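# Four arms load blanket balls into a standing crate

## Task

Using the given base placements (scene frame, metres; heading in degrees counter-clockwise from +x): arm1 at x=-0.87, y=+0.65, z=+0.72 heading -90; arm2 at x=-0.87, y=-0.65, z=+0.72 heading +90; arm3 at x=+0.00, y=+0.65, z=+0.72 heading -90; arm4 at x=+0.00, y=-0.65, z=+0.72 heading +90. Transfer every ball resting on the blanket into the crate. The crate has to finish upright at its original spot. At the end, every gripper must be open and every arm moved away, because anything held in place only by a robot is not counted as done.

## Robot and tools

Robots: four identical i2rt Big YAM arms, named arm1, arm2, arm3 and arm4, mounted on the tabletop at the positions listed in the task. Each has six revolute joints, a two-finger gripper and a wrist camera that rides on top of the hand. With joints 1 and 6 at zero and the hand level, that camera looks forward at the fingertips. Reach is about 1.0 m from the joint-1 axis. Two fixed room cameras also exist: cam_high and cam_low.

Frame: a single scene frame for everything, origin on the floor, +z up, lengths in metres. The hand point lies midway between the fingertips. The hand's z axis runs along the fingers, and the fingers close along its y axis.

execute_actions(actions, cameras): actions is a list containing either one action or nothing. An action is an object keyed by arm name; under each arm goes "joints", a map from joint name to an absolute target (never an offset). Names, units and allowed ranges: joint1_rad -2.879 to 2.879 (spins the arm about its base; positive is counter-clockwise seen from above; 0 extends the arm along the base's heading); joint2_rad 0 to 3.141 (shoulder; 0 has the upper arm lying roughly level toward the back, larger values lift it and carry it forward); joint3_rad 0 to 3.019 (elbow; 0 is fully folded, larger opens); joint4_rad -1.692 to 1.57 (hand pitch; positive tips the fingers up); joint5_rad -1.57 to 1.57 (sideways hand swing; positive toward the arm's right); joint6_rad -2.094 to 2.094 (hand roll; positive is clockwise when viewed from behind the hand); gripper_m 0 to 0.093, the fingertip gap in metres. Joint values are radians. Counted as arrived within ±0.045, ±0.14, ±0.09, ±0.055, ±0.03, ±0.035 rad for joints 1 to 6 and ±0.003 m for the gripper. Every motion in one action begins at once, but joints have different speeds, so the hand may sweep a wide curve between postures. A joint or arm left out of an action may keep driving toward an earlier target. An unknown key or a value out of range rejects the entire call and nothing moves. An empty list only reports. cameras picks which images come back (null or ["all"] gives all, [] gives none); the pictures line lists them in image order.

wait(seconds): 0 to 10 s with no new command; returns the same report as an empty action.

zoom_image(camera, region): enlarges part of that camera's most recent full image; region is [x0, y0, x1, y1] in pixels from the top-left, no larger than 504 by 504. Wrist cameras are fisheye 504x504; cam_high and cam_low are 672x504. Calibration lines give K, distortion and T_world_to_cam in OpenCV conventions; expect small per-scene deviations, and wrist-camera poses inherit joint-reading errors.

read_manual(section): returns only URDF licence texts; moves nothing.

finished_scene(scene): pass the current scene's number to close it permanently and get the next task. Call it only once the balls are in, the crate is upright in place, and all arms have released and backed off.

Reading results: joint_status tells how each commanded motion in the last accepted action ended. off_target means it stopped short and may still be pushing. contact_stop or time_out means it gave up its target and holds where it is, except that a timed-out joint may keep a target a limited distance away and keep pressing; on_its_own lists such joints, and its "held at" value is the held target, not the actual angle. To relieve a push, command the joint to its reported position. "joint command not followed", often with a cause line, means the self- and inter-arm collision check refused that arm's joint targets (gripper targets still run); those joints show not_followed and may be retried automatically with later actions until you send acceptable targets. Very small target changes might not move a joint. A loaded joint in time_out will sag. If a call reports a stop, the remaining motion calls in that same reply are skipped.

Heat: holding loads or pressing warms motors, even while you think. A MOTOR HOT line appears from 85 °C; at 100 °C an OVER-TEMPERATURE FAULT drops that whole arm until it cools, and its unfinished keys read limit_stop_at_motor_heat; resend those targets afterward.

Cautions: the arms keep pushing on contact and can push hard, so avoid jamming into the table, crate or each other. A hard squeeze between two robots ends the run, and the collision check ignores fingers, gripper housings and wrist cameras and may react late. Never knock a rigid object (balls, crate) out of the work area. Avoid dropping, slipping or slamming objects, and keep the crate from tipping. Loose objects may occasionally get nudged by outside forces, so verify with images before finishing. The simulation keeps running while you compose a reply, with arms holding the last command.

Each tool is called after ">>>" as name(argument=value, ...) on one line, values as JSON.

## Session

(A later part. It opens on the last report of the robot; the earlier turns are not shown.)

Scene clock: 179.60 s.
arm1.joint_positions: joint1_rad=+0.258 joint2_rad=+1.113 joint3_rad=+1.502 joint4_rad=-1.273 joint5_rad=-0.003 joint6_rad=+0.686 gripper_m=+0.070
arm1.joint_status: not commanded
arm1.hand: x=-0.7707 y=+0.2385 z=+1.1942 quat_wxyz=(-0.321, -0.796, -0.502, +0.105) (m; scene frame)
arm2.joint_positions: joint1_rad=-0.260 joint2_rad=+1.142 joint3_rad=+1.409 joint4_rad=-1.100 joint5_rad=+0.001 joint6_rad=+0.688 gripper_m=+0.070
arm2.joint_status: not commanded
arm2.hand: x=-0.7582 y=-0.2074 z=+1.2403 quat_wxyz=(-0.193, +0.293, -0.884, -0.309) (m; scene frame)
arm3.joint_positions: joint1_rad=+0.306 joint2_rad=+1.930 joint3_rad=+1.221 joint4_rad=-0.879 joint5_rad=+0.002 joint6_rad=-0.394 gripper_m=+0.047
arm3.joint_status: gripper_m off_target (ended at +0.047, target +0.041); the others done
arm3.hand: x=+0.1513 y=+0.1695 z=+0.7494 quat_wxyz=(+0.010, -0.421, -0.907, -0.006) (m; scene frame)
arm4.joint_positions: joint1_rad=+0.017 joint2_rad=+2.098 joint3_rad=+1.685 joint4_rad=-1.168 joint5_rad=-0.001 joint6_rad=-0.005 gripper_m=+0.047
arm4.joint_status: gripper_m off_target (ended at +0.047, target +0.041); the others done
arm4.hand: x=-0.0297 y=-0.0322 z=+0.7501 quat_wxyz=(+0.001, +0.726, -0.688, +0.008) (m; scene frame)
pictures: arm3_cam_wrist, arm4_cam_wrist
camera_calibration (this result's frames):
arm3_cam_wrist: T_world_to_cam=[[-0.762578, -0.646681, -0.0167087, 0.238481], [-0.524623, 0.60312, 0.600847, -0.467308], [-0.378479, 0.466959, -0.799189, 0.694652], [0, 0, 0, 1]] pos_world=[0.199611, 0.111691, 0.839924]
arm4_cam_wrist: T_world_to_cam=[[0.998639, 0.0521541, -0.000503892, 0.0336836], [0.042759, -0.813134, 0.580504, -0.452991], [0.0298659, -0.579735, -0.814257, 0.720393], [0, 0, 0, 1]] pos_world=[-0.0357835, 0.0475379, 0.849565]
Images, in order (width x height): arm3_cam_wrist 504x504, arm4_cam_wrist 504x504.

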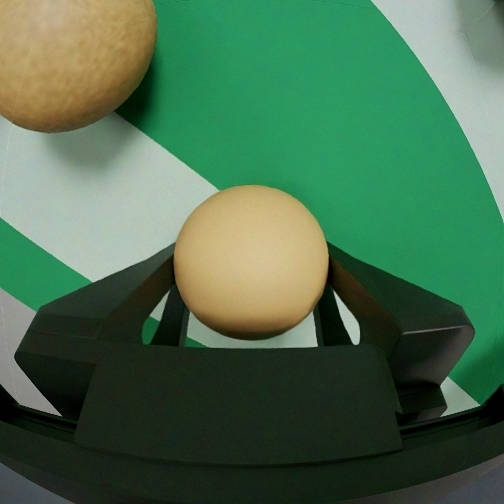

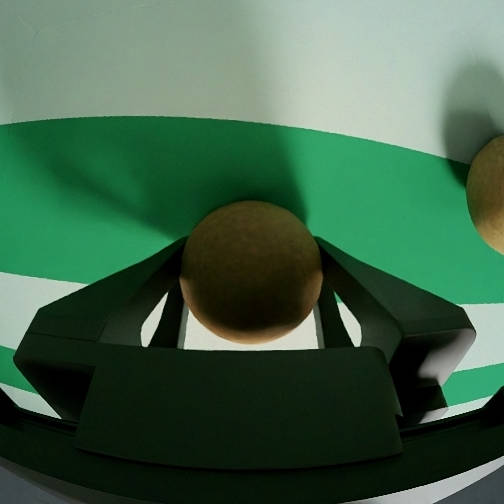

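>>> execute_actions(actions=[{"arm1":{"joints":{"joint1_rad":0,"joint2_rad":0.6,"joint4_rad":-1.5,"joint6_rad":0}},"arm2":{"joints":{"joint2_rad":0.6,"joint4_rad":-1.5,"joint6_rad":0,"gripper_m":0.093}},"arm3":{"joints":{"joint1_rad":-0.88,"joint2_rad":1.35,"joint3_rad":1.4,"joint4_rad":-1.25}},"arm4":{"joints":{"joint1_rad":0.85,"joint2_rad":1.5,"joint3_rad":1.93,"joint4_rad":-1.5}}}], cameras=["cam_high"])

>>> execute_actions(actions=[{"arm3":{"joints":{"joint2_rad":2.2,"joint3_rad":2.25,"joint4_rad":-0.93,"joint6_rad":0}},"arm4":{"joints":{"joint2_rad":2.2,"joint3_rad":2.42,"joint4_rad":-1.0}}}], cameras=["cam_high"])

Scene clock: 189.23 s.
arm1.joint_positions: joint1_rad=+0.005 joint2_rad=+0.606 joint3_rad=+1.506 joint4_rad=-1.497 joint5_rad=-0.001 joint6_rad=+0.015 gripper_m=+0.070
arm1.joint_status: all done
arm1.hand: x=-0.8743 y=+0.4613 z=+1.3020 quat_wxyz=(-0.333, -0.634, -0.615, +0.330) (m; scene frame)
arm2.joint_positions: joint1_rad=-0.260 joint2_rad=+0.595 joint3_rad=+1.409 joint4_rad=-1.484 joint5_rad=+0.001 joint6_rad=+0.013 gripper_m=+0.093
arm2.joint_status: all done
arm2.hand: x=-0.8201 y=-0.4597 z=+1.3405 quat_wxyz=(-0.343, +0.549, -0.711, -0.274) (m; scene frame)
arm3.joint_positions: joint1_rad=-0.880 joint2_rad=+1.330 joint3_rad=+1.386 joint4_rad=-1.242 joint5_rad=+0.001 joint6_rad=-0.395 gripper_m=+0.047
arm3.joint_status: all done
arm3.hand: x=-0.3612 y=+0.3490 z=+1.0954 quat_wxyz=(-0.024, -0.840, -0.508, +0.191) (m; scene frame)
arm4.joint_positions: joint1_rad=+0.854 joint2_rad=+1.507 joint3_rad=+1.915 joint4_rad=-1.496 joint5_rad=-0.002 joint6_rad=-0.005 gripper_m=+0.047
arm4.joint_status: all done
arm4.hand: x=-0.4150 y=-0.3131 z=+1.1690 quat_wxyz=(-0.081, +0.917, -0.324, -0.220) (m; scene frame)
pictures: cam_high
Images, in order (width x height): cam_high 672x504.

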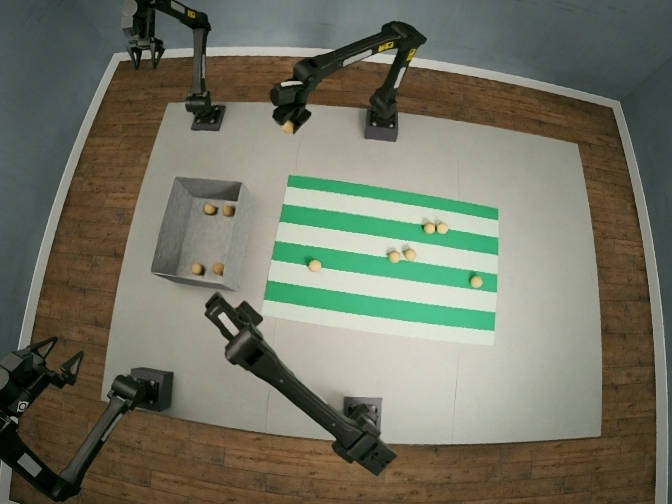

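Scene clock: 190.93 s.
arm1.joint_positions: joint1_rad=+0.005 joint2_rad=+0.606 joint3_rad=+1.506 joint4_rad=-1.497 joint5_rad=-0.001 joint6_rad=+0.015 gripper_m=+0.070
arm1.joint_status: not commanded
arm1.hand: x=-0.8743 y=+0.4613 z=+1.3020 quat_wxyz=(-0.333, -0.634, -0.615, +0.330) (m; scene frame)
arm2.joint_positions: joint1_rad=-0.260 joint2_rad=+0.595 joint3_rad=+1.409 joint4_rad=-1.484 joint5_rad=+0.001 joint6_rad=+0.013 gripper_m=+0.093
arm2.joint_status: not commanded
arm2.hand: x=-0.8201 y=-0.4597 z=+1.3405 quat_wxyz=(-0.343, +0.549, -0.711, -0.274) (m; scene frame)
arm3.joint_positions: joint1_rad=-0.880 joint2_rad=+2.205 joint3_rad=+2.197 joint4_rad=-0.937 joint5_rad=+0.001 joint6_rad=-0.007 gripper_m=+0.047
arm3.joint_status: all done
arm3.hand: x=-0.6361 y=+0.1225 z=+0.9813 quat_wxyz=(-0.100, -0.893, -0.326, +0.293) (m; scene frame)
arm4.joint_positions: joint1_rad=+0.854 joint2_rad=+2.240 joint3_rad=+2.347 joint4_rad=-1.015 joint5_rad=-0.002 joint6_rad=-0.005 gripper_m=+0.047
arm4.joint_status: all done
arm4.hand: x=-0.6531 y=-0.1167 z=+0.9514 quat_wxyz=(-0.110, +0.893, -0.315, -0.301) (m; scene frame)
pictures: cam_high
Images, in order (width x height): cam_high 672x504.

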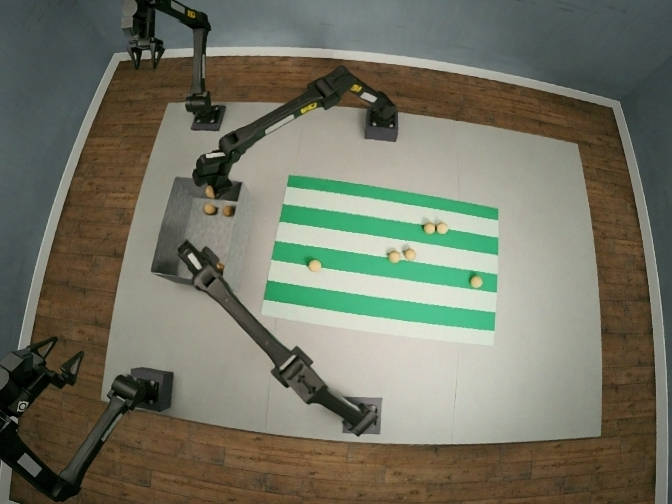

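>>> execute_actions(actions=[{"arm3":{"joints":{"joint1_rad":0.442,"joint2_rad":1.73,"gripper_m":0.093}},"arm4":{"joints":{"joint2_rad":1.78,"gripper_m":0.093}}}], cameras=[])

>>> execute_actions(actions=[{"arm3":{"joints":{"joint3_rad":1.435,"joint4_rad":-0.96,"joint6_rad":-1.28}},"arm4":{"joints":{"joint1_rad":0.348,"joint3_rad":1.725,"joint4_rad":-1.175}}}], cameras=["cam_high","arm3_cam_wrist","arm4_cam_wrist"])

Scene clock: 203.37 s.
arm1.joint_positions: joint1_rad=+0.005 joint2_rad=+0.606 joint3_rad=+1.506 joint4_rad=-1.497 joint5_rad=-0.001 joint6_rad=+0.015 gripper_m=+0.070
arm1.joint_status: not commanded
arm1.hand: x=-0.8743 y=+0.4613 z=+1.3020 quat_wxyz=(-0.333, -0.634, -0.615, +0.330) (m; scene frame)
arm2.joint_positions: joint1_rad=-0.260 joint2_rad=+0.595 joint3_rad=+1.409 joint4_rad=-1.484 joint5_rad=+0.001 joint6_rad=+0.013 gripper_m=+0.093
arm2.joint_status: not commanded
arm2.hand: x=-0.8201 y=-0.4597 z=+1.3405 quat_wxyz=(-0.343, +0.549, -0.711, -0.274) (m; scene frame)
arm3.joint_positions: joint1_rad=+0.448 joint2_rad=+1.705 joint3_rad=+2.235 joint4_rad=-0.929 joint5_rad=-0.003 joint6_rad=-0.004 gripper_m=+0.093
arm3.joint_status: all done
arm3.hand: x=+0.3065 y=+0.0206 z=+1.3750 quat_wxyz=(-0.465, -0.441, -0.709, +0.294) (m; scene frame)
arm4.joint_positions: joint1_rad=+0.854 joint2_rad=+1.790 joint3_rad=+2.415 joint4_rad=-1.003 joint5_rad=-0.002 joint6_rad=-0.005 gripper_m=+0.093
arm4.joint_status: all done
arm4.hand: x=-0.5548 y=-0.1998 z=+1.3388 quat_wxyz=(-0.190, +0.783, -0.275, -0.524) (m; scene frame)
pictures: none
No camera images: the call's "cameras" was empty. Leave "cameras" out to get every camera's image.

Scene clock: 205.40 s.
arm1.joint_positions: joint1_rad=+0.005 joint2_rad=+0.606 joint3_rad=+1.506 joint4_rad=-1.497 joint5_rad=-0.001 joint6_rad=+0.015 gripper_m=+0.070
arm1.joint_status: not commanded
arm1.hand: x=-0.8743 y=+0.4613 z=+1.3020 quat_wxyz=(-0.333, -0.634, -0.615, +0.330) (m; scene frame)
arm2.joint_positions: joint1_rad=-0.260 joint2_rad=+0.595 joint3_rad=+1.409 joint4_rad=-1.484 joint5_rad=+0.001 joint6_rad=+0.013 gripper_m=+0.093
arm2.joint_status: not commanded
arm2.hand: x=-0.8201 y=-0.4597 z=+1.3405 quat_wxyz=(-0.343, +0.549, -0.711, -0.274) (m; scene frame)
arm3.joint_positions: joint1_rad=+0.448 joint2_rad=+1.724 joint3_rad=+1.431 joint4_rad=-0.957 joint5_rad=-0.003 joint6_rad=-1.272 gripper_m=+0.093
arm3.joint_status: all done
arm3.hand: x=+0.2571 y=+0.1182 z=+0.9326 quat_wxyz=(-0.056, +0.075, -0.985, +0.146) (m; scene frame)
arm4.joint_positions: joint1_rad=+0.356 joint2_rad=+1.792 joint3_rad=+1.725 joint4_rad=-1.174 joint5_rad=+0.001 joint6_rad=-0.005 gripper_m=+0.093
arm4.joint_status: all done
arm4.hand: x=-0.2403 y=-0.0639 z=+0.9505 quat_wxyz=(-0.095, +0.821, -0.548, -0.131) (m; scene frame)
pictures: arm3_cam_wrist, arm4_cam_wrist, cam_high
camera_calibration (this result's frames):
arm3_cam_wrist: T_world_to_cam=[[0.135723, -0.94962, 0.282491, -0.185159], [-0.874936, 0.0188916, 0.483869, -0.222688], [-0.464828, -0.312834, -0.828293, 1.04654], [0, 0, 0, 1]] pos_world=[0.316752, 0.155768, 1.0269]
arm4_cam_wrist: T_world_to_cam=[[0.923497, 0.3836, 0.00220837, 0.246278], [0.367825, -0.887126, 0.27877, -0.225901], [0.108895, -0.256631, -0.960355, 1.04997], [0, 0, 0, 1]] pos_world=[-0.258682, -0.0254185, 1.07078]
Images, in order (width x height): arm3_cam_wrist 504x504, arm4_cam_wrist 504x504, cam_high 672x504.

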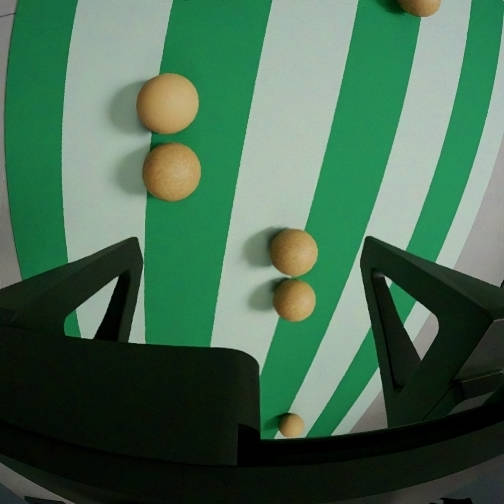

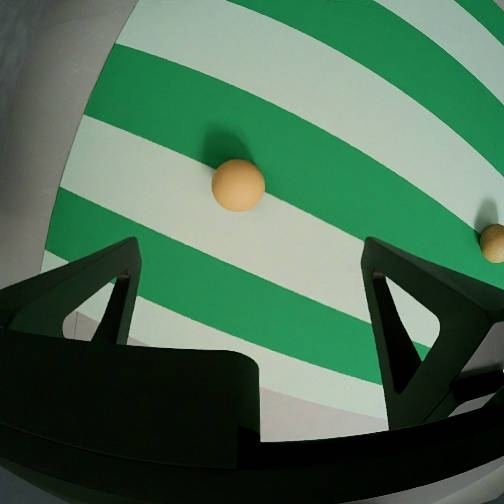

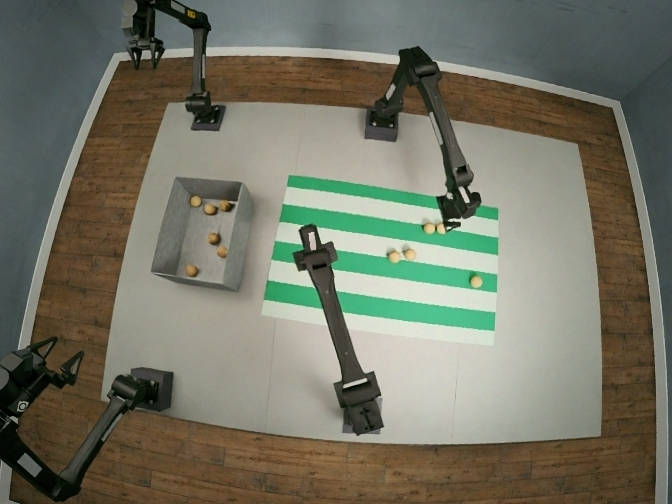

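>>> execute_actions(actions=[{"arm3":{"joints":{"joint1_rad":0.43,"joint2_rad":2.028,"joint3_rad":1.442,"joint4_rad":-0.95}},"arm4":{"joints":{"joint1_rad":0.372,"joint2_rad":2.108,"joint4_rad":-1.145}}}], cameras=["arm3_cam_wrist","arm4_cam_wrist"])

Scene clock: 215.27 s.
arm1.joint_positions: joint1_rad=+0.005 joint2_rad=+0.606 joint3_rad=+1.506 joint4_rad=-1.497 joint5_rad=-0.001 joint6_rad=+0.015 gripper_m=+0.070
arm1.joint_status: not commanded
arm1.hand: x=-0.8743 y=+0.4613 z=+1.3020 quat_wxyz=(-0.333, -0.634, -0.615, +0.330) (m; scene frame)
arm2.joint_positions: joint1_rad=-0.260 joint2_rad=+0.595 joint3_rad=+1.409 joint4_rad=-1.484 joint5_rad=+0.001 joint6_rad=+0.013 gripper_m=+0.093
arm2.joint_status: not commanded
arm2.hand: x=-0.8201 y=-0.4597 z=+1.3405 quat_wxyz=(-0.343, +0.549, -0.711, -0.274) (m; scene frame)
arm3.joint_positions: joint1_rad=+0.441 joint2_rad=+2.041 joint3_rad=+1.428 joint4_rad=-0.955 joint5_rad=+0.000 joint6_rad=-1.274 gripper_m=+0.093
arm3.joint_status: all done
arm3.hand: x=+0.2420 y=+0.1372 z=+0.7539 quat_wxyz=(+0.003, +0.072, -0.997, +0.000) (m; scene frame)
arm4.joint_positions: joint1_rad=+0.364 joint2_rad=+2.115 joint3_rad=+1.724 joint4_rad=-1.149 joint5_rad=-0.002 joint6_rad=-0.004 gripper_m=+0.093
arm4.joint_status: all done
arm4.hand: x=-0.2452 y=-0.0620 z=+0.7516 quat_wxyz=(-0.010, +0.833, -0.553, -0.009) (m; scene frame)
pictures: arm3_cam_wrist, arm4_cam_wrist
camera_calibration (this result's frames):
arm3_cam_wrist: T_world_to_cam=[[0.14705, -0.989004, -0.0157183, 0.112946], [-0.800241, -0.128294, 0.585795, -0.224589], [-0.58137, -0.0735625, -0.810307, 0.879241], [0, 0, 0, 1]] pos_world=[0.31483, 0.14757, 0.845793]
arm4_cam_wrist: T_world_to_cam=[[0.921737, 0.387807, -0.00260978, 0.253924], [0.325443, -0.769816, 0.549063, -0.373253], [0.210922, -0.506941, -0.835777, 0.775872], [0, 0, 0, 1]] pos_world=[-0.276227, 0.00751165, 0.854058]
Images, in order (width x height): arm3_cam_wrist 504x504, arm4_cam_wrist 504x504.

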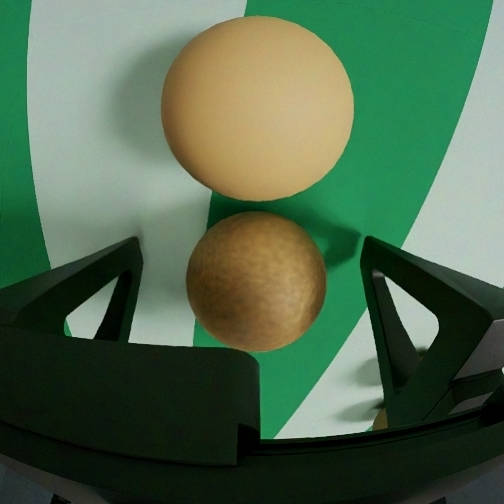

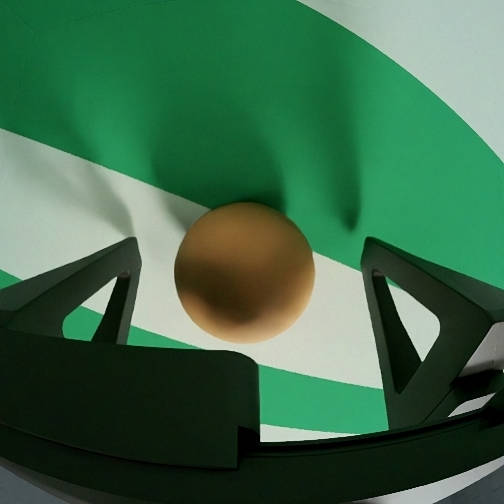

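>>> execute_actions(actions=[{"arm3":{"joints":{"gripper_m":0.041}},"arm4":{"joints":{"gripper_m":0.041}}}], cameras=[])

>>> execute_actions(actions=[{"arm3":{"joints":{"joint1_rad":-0.885,"joint2_rad":2.16,"joint3_rad":2.26,"joint4_rad":-0.95}},"arm4":{"joints":{"joint1_rad":0.85,"joint2_rad":2.12,"joint3_rad":2.44,"joint4_rad":-1.0}}}], cameras=["cam_high"])

Scene clock: 230.53 s.
arm1.joint_positions: joint1_rad=+0.005 joint2_rad=+0.606 joint3_rad=+1.506 joint4_rad=-1.497 joint5_rad=-0.001 joint6_rad=+0.015 gripper_m=+0.070
arm1.joint_status: not commanded
arm1.hand: x=-0.8743 y=+0.4613 z=+1.3020 quat_wxyz=(-0.333, -0.634, -0.615, +0.330) (m; scene frame)
arm2.joint_positions: joint1_rad=-0.260 joint2_rad=+0.595 joint3_rad=+1.409 joint4_rad=-1.484 joint5_rad=+0.001 joint6_rad=+0.013 gripper_m=+0.093
arm2.joint_status: not commanded
arm2.hand: x=-0.8201 y=-0.4597 z=+1.3405 quat_wxyz=(-0.343, +0.549, -0.711, -0.274) (m; scene frame)
arm3.joint_positions: joint1_rad=+0.441 joint2_rad=+2.041 joint3_rad=+1.428 joint4_rad=-0.954 joint5_rad=+0.000 joint6_rad=-1.274 gripper_m=+0.046
arm3.joint_status: gripper_m off_target (ended at +0.046, target +0.041)
arm3.hand: x=+0.2420 y=+0.1371 z=+0.7539 quat_wxyz=(+0.003, +0.073, -0.997, +0.000) (m; scene frame)
arm4.joint_positions: joint1_rad=+0.364 joint2_rad=+2.115 joint3_rad=+1.724 joint4_rad=-1.149 joint5_rad=-0.002 joint6_rad=-0.004 gripper_m=+0.047
arm4.joint_status: gripper_m off_target (ended at +0.047, target +0.041)
arm4.hand: x=-0.2451 y=-0.0620 z=+0.7516 quat_wxyz=(-0.010, +0.833, -0.553, -0.008) (m; scene frame)
pictures: none
No camera images: the call's "cameras" was empty. Leave "cameras" out to get every camera's image.

Scene clock: 232.57 s.
arm1.joint_positions: joint1_rad=+0.005 joint2_rad=+0.606 joint3_rad=+1.506 joint4_rad=-1.497 joint5_rad=-0.001 joint6_rad=+0.015 gripper_m=+0.070
arm1.joint_status: not commanded
arm1.hand: x=-0.8743 y=+0.4613 z=+1.3020 quat_wxyz=(-0.333, -0.634, -0.615, +0.330) (m; scene frame)
arm2.joint_positions: joint1_rad=-0.260 joint2_rad=+0.595 joint3_rad=+1.409 joint4_rad=-1.484 joint5_rad=+0.001 joint6_rad=+0.013 gripper_m=+0.093
arm2.joint_status: not commanded
arm2.hand: x=-0.8201 y=-0.4597 z=+1.3405 quat_wxyz=(-0.343, +0.549, -0.711, -0.274) (m; scene frame)
arm3.joint_positions: joint1_rad=-0.882 joint2_rad=+2.173 joint3_rad=+2.221 joint4_rad=-0.944 joint5_rad=+0.002 joint6_rad=-1.275 gripper_m=+0.046
arm3.joint_status: all done
arm3.hand: x=-0.6372 y=+0.1231 z=+1.0189 quat_wxyz=(+0.100, -0.523, -0.785, +0.318) (m; scene frame)
arm4.joint_positions: joint1_rad=+0.844 joint2_rad=+2.134 joint3_rad=+2.384 joint4_rad=-1.009 joint5_rad=-0.001 joint6_rad=-0.005 gripper_m=+0.046
arm4.joint_status: all done
arm4.hand: x=-0.6403 y=-0.1170 z=+1.0588 quat_wxyz=(-0.136, +0.867, -0.311, -0.366) (m; scene frame)
pictures: cam_high
Images, in order (width x height): cam_high 672x504.

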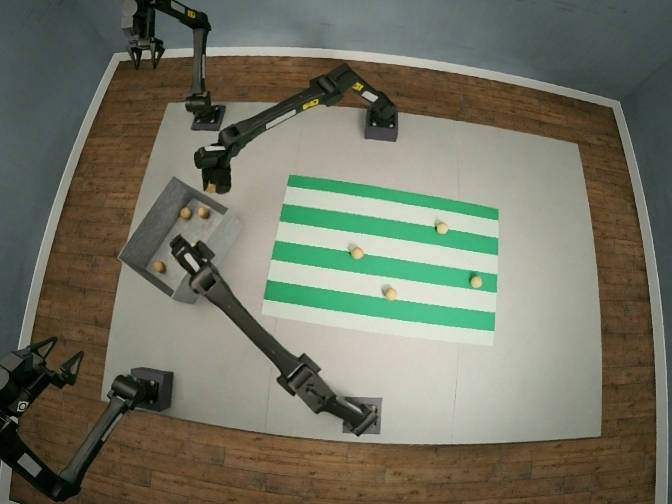

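>>> execute_actions(actions=[])

>>> zoom_image(camera="cam_high", region=[100, 160, 268, 328])

Scene clock: 234.67 s.
arm1.joint_positions: joint1_rad=+0.005 joint2_rad=+0.606 joint3_rad=+1.506 joint4_rad=-1.497 joint5_rad=-0.001 joint6_rad=+0.015 gripper_m=+0.070
arm1.joint_status: not commanded
arm1.hand: x=-0.8743 y=+0.4613 z=+1.3020 quat_wxyz=(-0.333, -0.634, -0.615, +0.330) (m; scene frame)
arm2.joint_positions: joint1_rad=-0.260 joint2_rad=+0.595 joint3_rad=+1.409 joint4_rad=-1.484 joint5_rad=+0.001 joint6_rad=+0.013 gripper_m=+0.093
arm2.joint_status: not commanded
arm2.hand: x=-0.8201 y=-0.4597 z=+1.3405 quat_wxyz=(-0.343, +0.549, -0.711, -0.274) (m; scene frame)
arm3.joint_positions: joint1_rad=-0.882 joint2_rad=+2.173 joint3_rad=+2.221 joint4_rad=-0.944 joint5_rad=+0.002 joint6_rad=-1.275 gripper_m=+0.046
arm3.joint_status: all done
arm3.hand: x=-0.6372 y=+0.1231 z=+1.0189 quat_wxyz=(+0.100, -0.523, -0.785, +0.318) (m; scene frame)
arm4.joint_positions: joint1_rad=+0.844 joint2_rad=+2.134 joint3_rad=+2.384 joint4_rad=-1.009 joint5_rad=-0.001 joint6_rad=-0.005 gripper_m=+0.046
arm4.joint_status: all done
arm4.hand: x=-0.6403 y=-0.1170 z=+1.0588 quat_wxyz=(-0.136, +0.867, -0.311, -0.366) (m; scene frame)
pictures: arm1_cam_wrist, arm2_cam_wrist, arm3_cam_wrist, arm4_cam_wrist, cam_high, cam_low
camera_calibration (this result's frames):
arm1_cam_wrist: T_world_to_cam=[[-0.999637, 0.0160842, -0.021626, -0.848617], [0.0225075, 0.939585, -0.341575, 0.035111], [0.0148255, -0.341937, -0.939606, 1.51859], [0, 0, 0, 1]] pos_world=[-0.871613, 0.499923, 1.42052]
arm2_cam_wrist: T_world_to_cam=[[0.964905, -0.26192, -0.0188825, 0.695128], [-0.257015, -0.927188, -0.272519, -0.26634], [0.0538705, 0.267808, -0.961965, 1.58228], [0, 0, 0, 1]] pos_world=[-0.824424, -0.488626, 1.46264]
arm3_cam_wrist: T_world_to_cam=[[-0.762573, -0.260195, 0.592268, -1.05635], [-0.0765956, 0.945421, 0.316721, -0.482039], [-0.642352, 0.196158, -0.740882, 0.439042], [0, 0, 0, 1]] pos_world=[-0.560445, 0.0947523, 1.10359]
arm4_cam_wrist: T_world_to_cam=[[0.632935, 0.774205, 0.000957558, 0.49674], [0.759669, -0.620812, -0.193639, 0.626193], [-0.149322, 0.123289, -0.981072, 1.08497], [0, 0, 0, 1]] pos_world=[-0.628093, -0.129595, 1.18522]
Images, in order (width x height): arm1_cam_wrist 504x504, arm2_cam_wrist 504x504, arm3_cam_wrist 504x504, arm4_cam_wrist 504x504, cam_high 672x504, cam_low 672x504.

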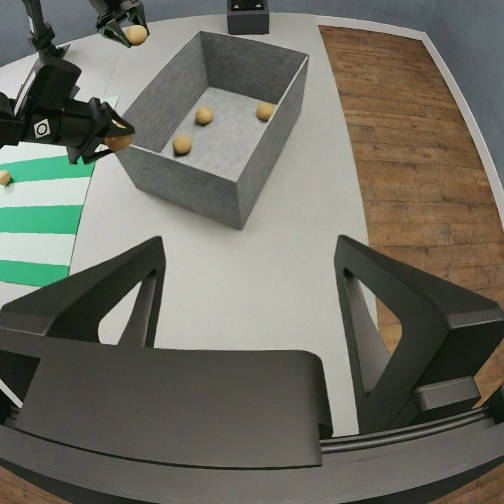

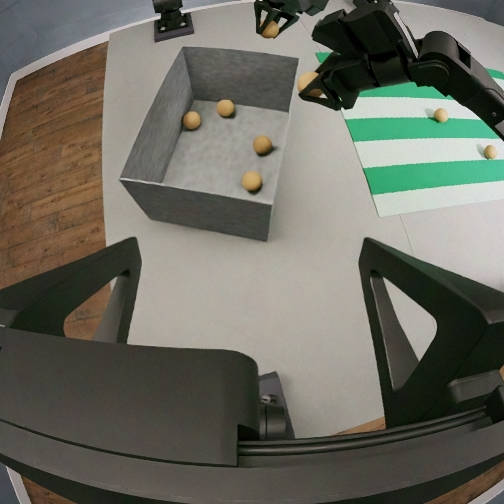

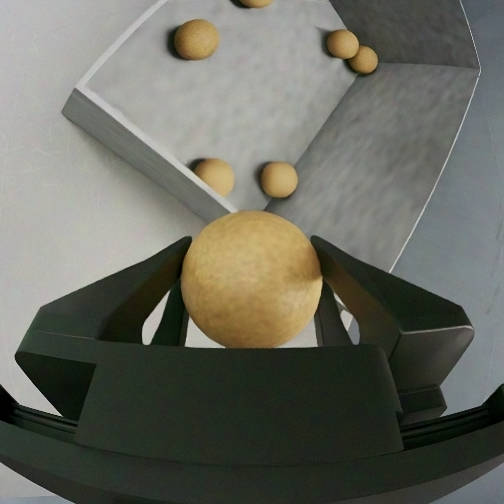

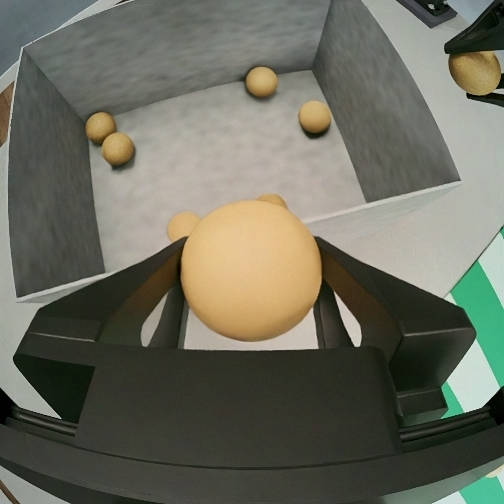

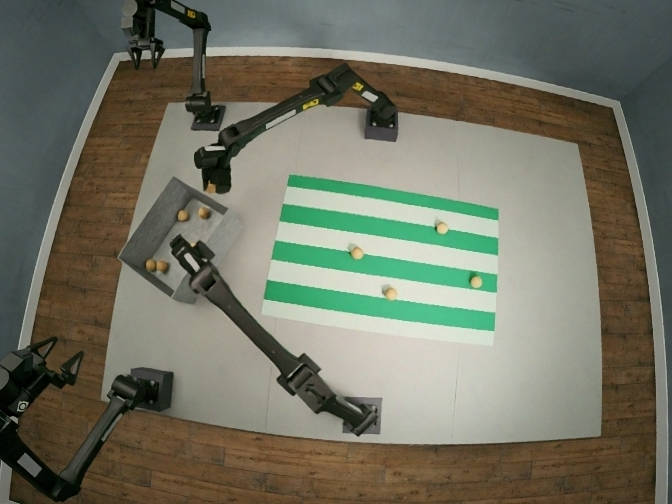

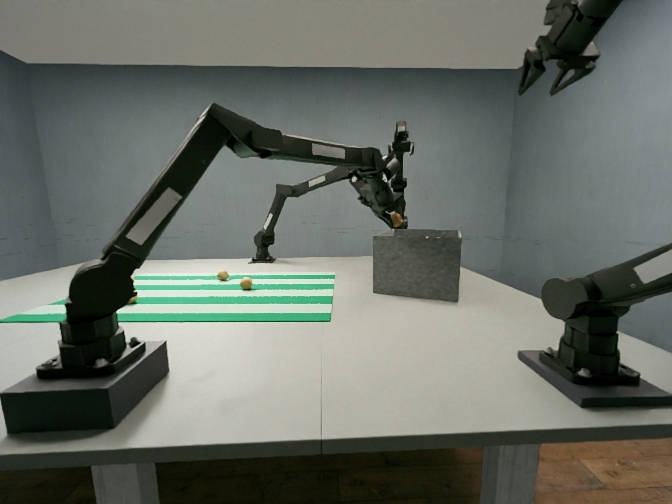

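Region (100, 160, 268, 328) of cam_high's 672x504 image, scaled by 3.000, with more detail than that image has.

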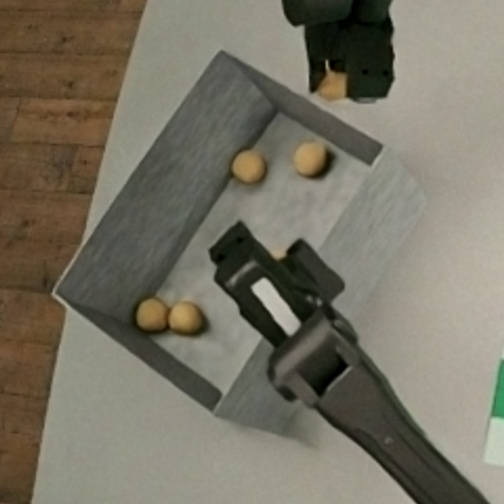

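>>> execute_actions(actions=[{"arm1":{"joints":{"joint1_rad":-0.03,"joint2_rad":1.63,"joint3_rad":1.72,"joint4_rad":-1.365,"joint6_rad":0.43,"gripper_m":0.093}},"arm3":{"joints":{"joint1_rad":-0.855,"joint2_rad":2.26,"joint3_rad":2.28,"joint4_rad":-0.67,"joint6_rad":0}},"arm4":{"joints":{"joint1_rad":0.955,"joint2_rad":2.21,"joint3_rad":2.26,"joint4_rad":-0.49}}}], cameras=["cam_high","arm1_cam_wrist","arm3_cam_wrist","arm4_cam_wrist"])

Scene clock: 263.63 s.
arm1.joint_positions: joint1_rad=-0.020 joint2_rad=+1.640 joint3_rad=+1.696 joint4_rad=-1.369 joint5_rad=-0.001 joint6_rad=+0.415 gripper_m=+0.093
arm1.joint_status: all done
arm1.hand: x=-0.8927 y=+0.0914 z=+1.0270 quat_wxyz=(-0.108, -0.841, -0.525, +0.071) (m; scene frame)
arm2.joint_positions: joint1_rad=-0.260 joint2_rad=+0.595 joint3_rad=+1.409 joint4_rad=-1.484 joint5_rad=+0.001 joint6_rad=+0.013 gripper_m=+0.093
arm2.joint_status: not commanded
arm2.hand: x=-0.8201 y=-0.4597 z=+1.3405 quat_wxyz=(-0.343, +0.549, -0.711, -0.274) (m; scene frame)
arm3.joint_positions: joint1_rad=-0.863 joint2_rad=+2.232 joint3_rad=+2.227 joint4_rad=-0.685 joint5_rad=+0.002 joint6_rad=-0.007 gripper_m=+0.046
arm3.joint_status: all done
arm3.hand: x=-0.6663 y=+0.0768 z=+1.0172 quat_wxyz=(-0.143, -0.846, -0.318, +0.403) (m; scene frame)
arm4.joint_positions: joint1_rad=+0.955 joint2_rad=+2.227 joint3_rad=+2.250 joint4_rad=-0.507 joint5_rad=+0.000 joint6_rad=-0.005 gripper_m=+0.046
arm4.joint_status: all done
arm4.hand: x=-0.7584 y=-0.1486 z=+1.0010 quat_wxyz=(-0.151, +0.823, -0.244, -0.490) (m; scene frame)
pictures: arm1_cam_wrist, arm3_cam_wrist, arm4_cam_wrist, cam_high
camera_calibration (this result's frames):
arm1_cam_wrist: T_world_to_cam=[[-0.898132, 0.424368, -0.115201, -0.717573], [0.355557, 0.854998, 0.377569, -0.144324], [0.258725, 0.298146, -0.918787, 1.27185], [0, 0, 0, 1]] pos_world=[-0.922218, 0.0487154, 1.14038]
arm3_cam_wrist: T_world_to_cam=[[-0.663457, 0.74818, 0.00711149, -0.505827], [0.721306, 0.642094, -0.259679, 0.701263], [-0.198853, -0.167156, -0.965669, 0.980217], [0, 0, 0, 1]] pos_world=[-0.646501, 0.0920224, 1.13227]
arm4_cam_wrist: T_world_to_cam=[[0.543151, 0.839629, 0.00328774, 0.535302], [0.749641, -0.483167, -0.452315, 0.956894], [-0.378188, 0.24814, -0.891852, 0.770203], [0, 0, 0, 1]] pos_world=[-0.716795, -0.178233, 1.11796]
Images, in order (width x height): arm1_cam_wrist 504x504, arm3_cam_wrist 504x504, arm4_cam_wrist 504x504, cam_high 672x504.

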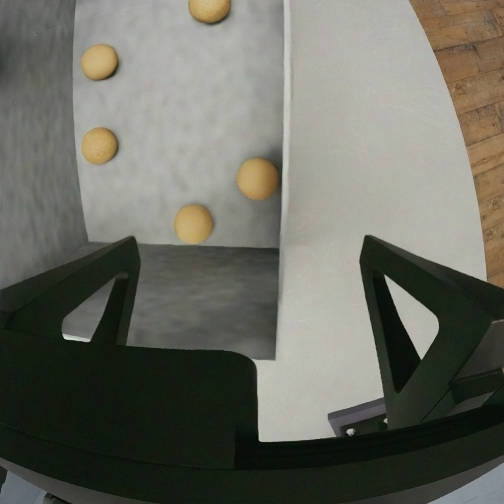

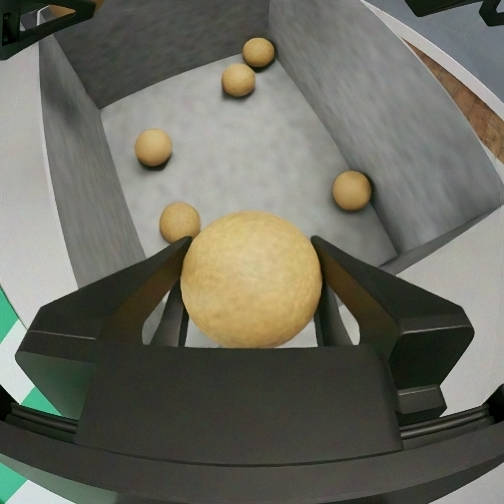

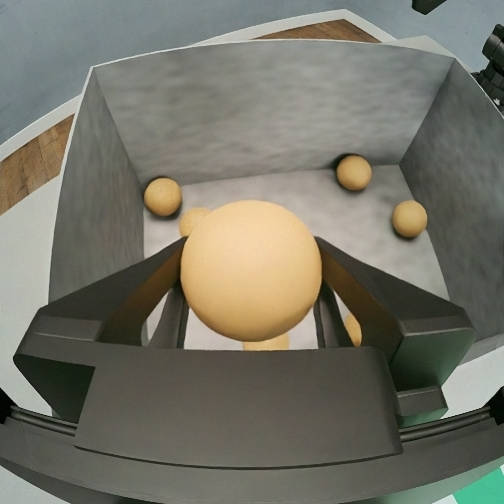

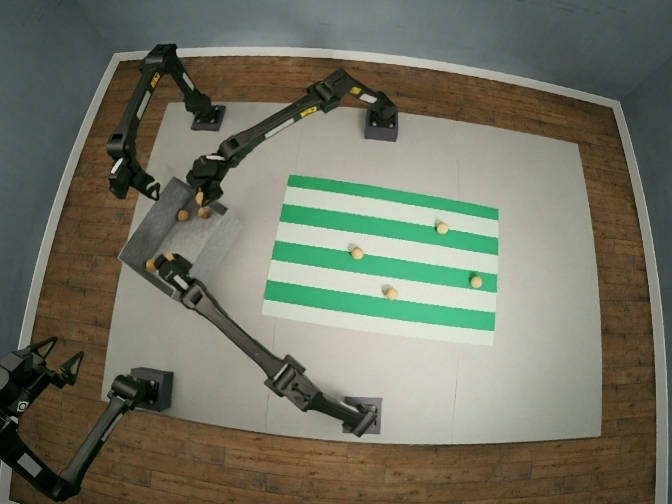

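>>> execute_actions(actions=[{"arm1":{"joints":{"joint1_rad":-0.055,"joint2_rad":1.88,"joint3_rad":1.7}},"arm3":{"joints":{"joint1_rad":-0.825,"joint2_rad":2.3,"joint4_rad":-0.5}},"arm4":{"joints":{"joint2_rad":1.7,"gripper_m":0.093}}}], cameras=["cam_high","arm1_cam_wrist","arm3_cam_wrist"])

>>> zoom_image(camera="cam_high", region=[330, 190, 498, 358])

Scene clock: 272.53 s.
arm1.joint_positions: joint1_rad=-0.050 joint2_rad=+1.884 joint3_rad=+1.701 joint4_rad=-1.375 joint5_rad=-0.001 joint6_rad=+0.415 gripper_m=+0.093
arm1.joint_status: all done
arm1.hand: x=-0.9107 y=+0.0700 z=+0.8942 quat_wxyz=(-0.007, -0.856, -0.517, +0.003) (m; scene frame)
arm2.joint_positions: joint1_rad=-0.260 joint2_rad=+0.595 joint3_rad=+1.409 joint4_rad=-1.484 joint5_rad=+0.001 joint6_rad=+0.013 gripper_m=+0.093
arm2.joint_status: not commanded
arm2.hand: x=-0.8201 y=-0.4597 z=+1.3405 quat_wxyz=(-0.343, +0.549, -0.711, -0.274) (m; scene frame)
arm3.joint_positions: joint1_rad=-0.828 joint2_rad=+2.265 joint3_rad=+2.227 joint4_rad=-0.516 joint5_rad=+0.002 joint6_rad=-0.007 gripper_m=+0.046
arm3.joint_status: all done
arm3.hand: x=-0.6663 y=+0.0353 z=+1.0225 quat_wxyz=(-0.172, -0.811, -0.321, +0.457) (m; scene frame)
arm4.joint_positions: joint1_rad=+0.955 joint2_rad=+1.717 joint3_rad=+2.251 joint4_rad=-0.492 joint5_rad=+0.000 joint6_rad=-0.005 gripper_m=+0.093
arm4.joint_status: all done
arm4.hand: x=-0.6064 y=-0.2514 z=+1.4201 quat_wxyz=(-0.210, +0.667, -0.197, -0.687) (m; scene frame)
pictures: arm1_cam_wrist, arm3_cam_wrist, cam_high
camera_calibration (this result's frames):
arm1_cam_wrist: T_world_to_cam=[[-0.883929, 0.467299, -0.0173524, -0.817566], [0.372772, 0.726557, 0.577197, -0.223357], [0.282331, 0.503733, -0.81642, 1.07643], [0, 0, 0, 1]] pos_world=[-0.943318, 0.00209701, 0.993553]
arm3_cam_wrist: T_world_to_cam=[[-0.688796, 0.724898, 0.00908472, -0.49286], [0.665556, 0.637278, -0.388474, 0.823941], [-0.287394, -0.261533, -0.921415, 0.877508], [0, 0, 0, 1]] pos_world=[-0.635669, 0.0616913, 1.13311]
Images, in order (width x height): arm1_cam_wrist 504x504, arm3_cam_wrist 504x504, cam_high 672x504.

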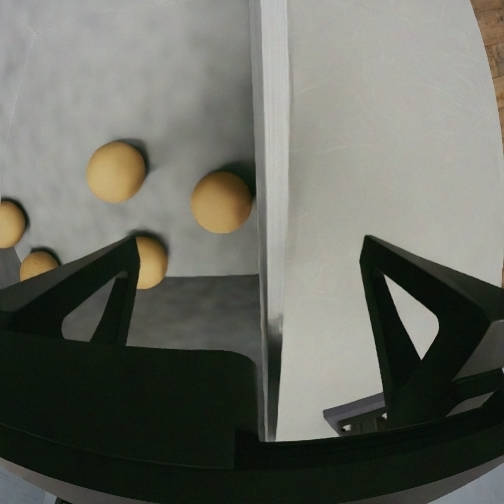

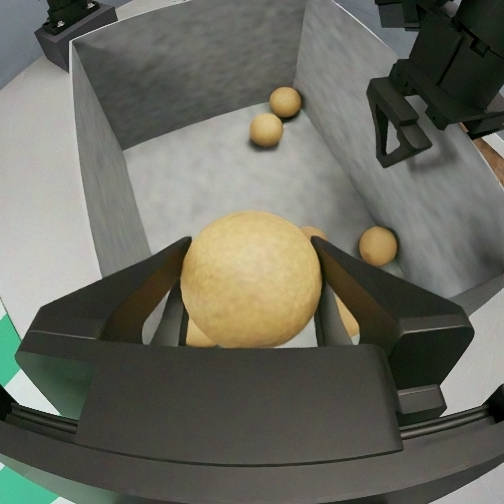

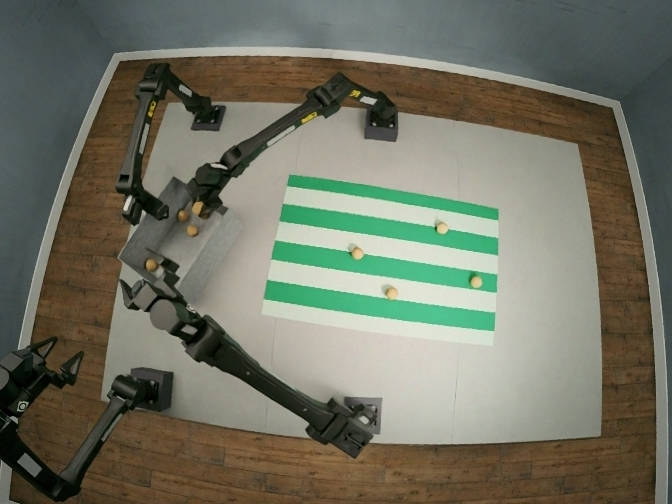

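Region (330, 190, 498, 358) of cam_high's 672x504 image, scaled by 3.000, with more detail than that image has.

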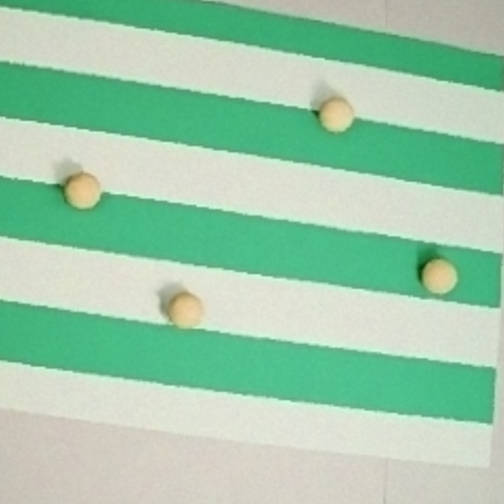

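>>> execute_actions(actions=[{"arm1":{"joints":{"gripper_m":0.0}},"arm3":{"joints":{"joint2_rad":1.7,"gripper_m":0.093}},"arm4":{"joints":{"joint1_rad":-0.684,"joint2_rad":1.94,"joint3_rad":1.975,"joint4_rad":-1.05}}}], cameras=["cam_high","arm4_cam_wrist"])

Scene clock: 282.20 s.
arm1.joint_positions: joint1_rad=-0.054 joint2_rad=+1.884 joint3_rad=+1.700 joint4_rad=-1.376 joint5_rad=+0.002 joint6_rad=+0.401 gripper_m=+0.002
arm1.joint_status: all done
arm1.hand: x=-0.9138 y=+0.0709 z=+0.8937 quat_wxyz=(-0.005, -0.853, -0.521, +0.003) (m; scene frame)
arm2.joint_positions: joint1_rad=-0.260 joint2_rad=+0.595 joint3_rad=+1.409 joint4_rad=-1.484 joint5_rad=+0.001 joint6_rad=+0.013 gripper_m=+0.093
arm2.joint_status: not commanded
arm2.hand: x=-0.8201 y=-0.4597 z=+1.3405 quat_wxyz=(-0.343, +0.549, -0.711, -0.274) (m; scene frame)
arm3.joint_positions: joint1_rad=-0.828 joint2_rad=+1.713 joint3_rad=+2.263 joint4_rad=-0.500 joint5_rad=+0.002 joint6_rad=-0.007 gripper_m=+0.093
arm3.joint_status: all done
arm3.hand: x=-0.5211 y=+0.1641 z=+1.4949 quat_wxyz=(-0.259, -0.639, -0.254, +0.678) (m; scene frame)
arm4.joint_positions: joint1_rad=-0.690 joint2_rad=+1.976 joint3_rad=+1.941 joint4_rad=-1.045 joint5_rad=+0.002 joint6_rad=-0.005 gripper_m=+0.093
arm4.joint_status: all done
arm4.hand: x=+0.4464 y=-0.0721 z=+0.9524 quat_wxyz=(-0.223, +0.430, -0.869, -0.102) (m; scene frame)
pictures: arm4_cam_wrist, cam_high
camera_calibration (this result's frames):
arm4_cam_wrist: T_world_to_cam=[[0.794752, -0.606915, 0.00494584, -0.401315], [-0.603649, -0.789577, 0.110346, 0.114873], [-0.0630653, -0.0906829, -0.993881, 1.09557], [0, 0, 0, 1]] pos_world=[0.457381, -0.0535133, 1.07818]
Images, in order (width x height): arm4_cam_wrist 504x504, cam_high 672x504.

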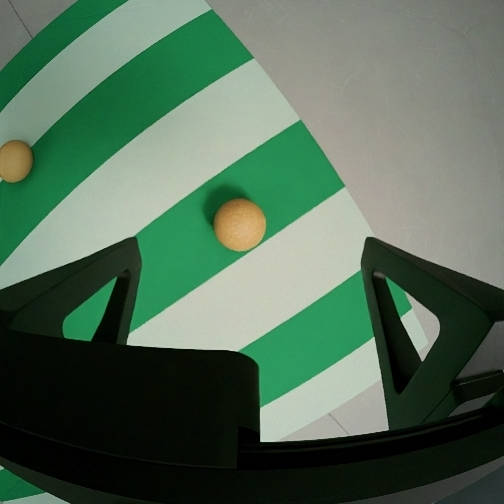

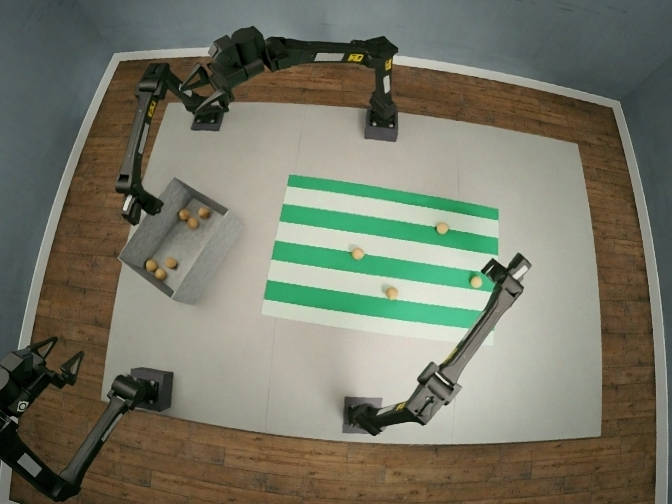

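>>> execute_actions(actions=[{"arm1":{"joints":{"joint1_rad":0.055,"joint2_rad":1.93,"joint3_rad":1.775,"joint4_rad":-1.393,"joint6_rad":0.06}},"arm3":{"joints":{"joint1_rad":-0.09,"joint2_rad":1.9,"joint3_rad":1.77,"joint4_rad":-1.105}},"arm4":{"joints":{"joint1_rad":-0.675,"joint2_rad":2.25,"joint3_rad":1.96,"joint4_rad":-1.022}}}], cameras=["cam_high","arm3_cam_wrist","arm4_cam_wrist"])

>>> zoom_image(camera="cam_high", region=[120, 160, 288, 328])

Scene clock: 295.33 s.
arm1.joint_positions: joint1_rad=+0.034 joint2_rad=+1.909 joint3_rad=+1.736 joint4_rad=-1.387 joint5_rad=+0.003 joint6_rad=+0.150 gripper_m=+0.002
arm1.joint_status: joint6_rad time_out (moved -0.251 of -0.341); the others done
arm1.on_its_own: joint6_rad reads +0.150 and still pushes toward +0.060 since a time_out
arm1.hand: x=-0.8625 y=+0.0599 z=+0.8935 quat_wxyz=(-0.005, -0.753, -0.658, +0.004) (m; scene frame)
arm2.joint_positions: joint1_rad=-0.260 joint2_rad=+0.595 joint3_rad=+1.409 joint4_rad=-1.484 joint5_rad=+0.001 joint6_rad=+0.013 gripper_m=+0.093
arm2.joint_status: not commanded
arm2.hand: x=-0.8201 y=-0.4597 z=+1.3405 quat_wxyz=(-0.343, +0.549, -0.711, -0.274) (m; scene frame)
arm3.joint_positions: joint1_rad=-0.091 joint2_rad=+1.910 joint3_rad=+1.732 joint4_rad=-1.097 joint5_rad=-0.002 joint6_rad=-0.005 gripper_m=+0.093
arm3.joint_status: all done
arm3.hand: x=-0.0581 y=-0.0073 z=+0.9452 quat_wxyz=(-0.096, -0.728, -0.670, +0.109) (m; scene frame)
arm4.joint_positions: joint1_rad=-0.683 joint2_rad=+2.258 joint3_rad=+1.947 joint4_rad=-1.025 joint5_rad=-0.002 joint6_rad=-0.002 gripper_m=+0.093
arm4.joint_status: all done
arm4.hand: x=+0.4460 y=-0.0655 z=+0.7551 quat_wxyz=(-0.109, +0.442, -0.889, -0.049) (m; scene frame)
pictures: arm3_cam_wrist, arm4_cam_wrist, cam_high
camera_calibration (this result's frames):
arm3_cam_wrist: T_world_to_cam=[[-0.996932, 0.078042, -0.00605172, -0.0507172], [0.0719046, 0.943593, 0.323205, -0.28866], [0.0309339, 0.321778, -0.94631, 1.01616], [0, 0, 0, 1]] pos_world=[-0.0612395, -0.0506431, 1.05459]
arm4_cam_wrist: T_world_to_cam=[[0.79725, -0.603648, -0.00115931, -0.392323], [-0.563131, -0.744429, 0.358761, -0.0610637], [-0.217428, -0.285369, -0.933429, 0.910536], [0, 0, 0, 1]] pos_world=[0.476369, -0.0224435, 0.871373]
Images, in order (width x height): arm3_cam_wrist 504x504, arm4_cam_wrist 504x504, cam_high 672x504.

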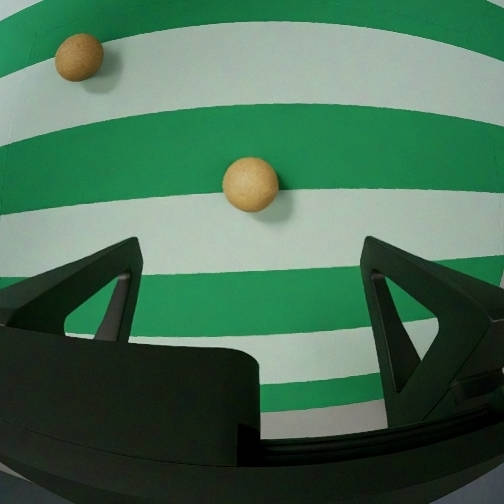

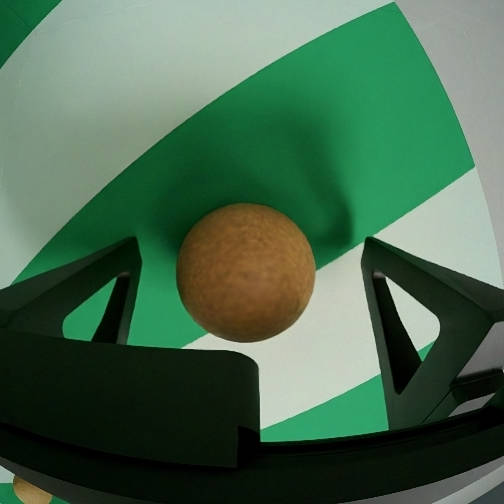

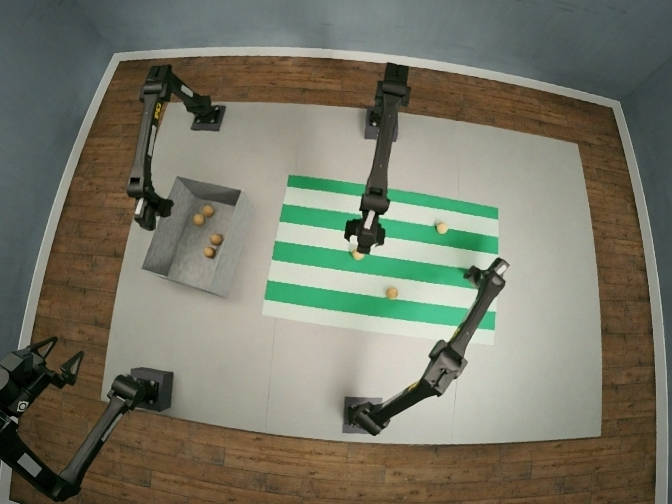

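Region (120, 160, 288, 328) of cam_high's 672x504 image, scaled by 3.000, with more detail than that image has.

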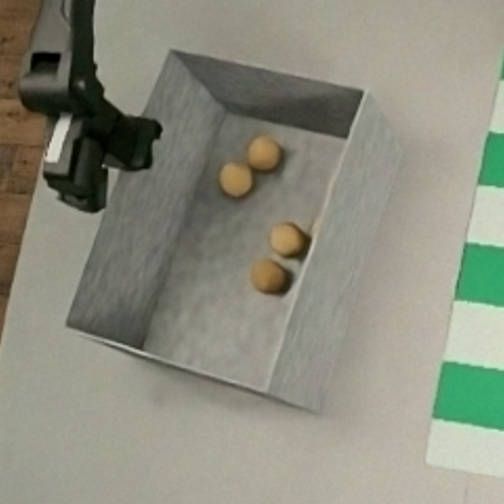

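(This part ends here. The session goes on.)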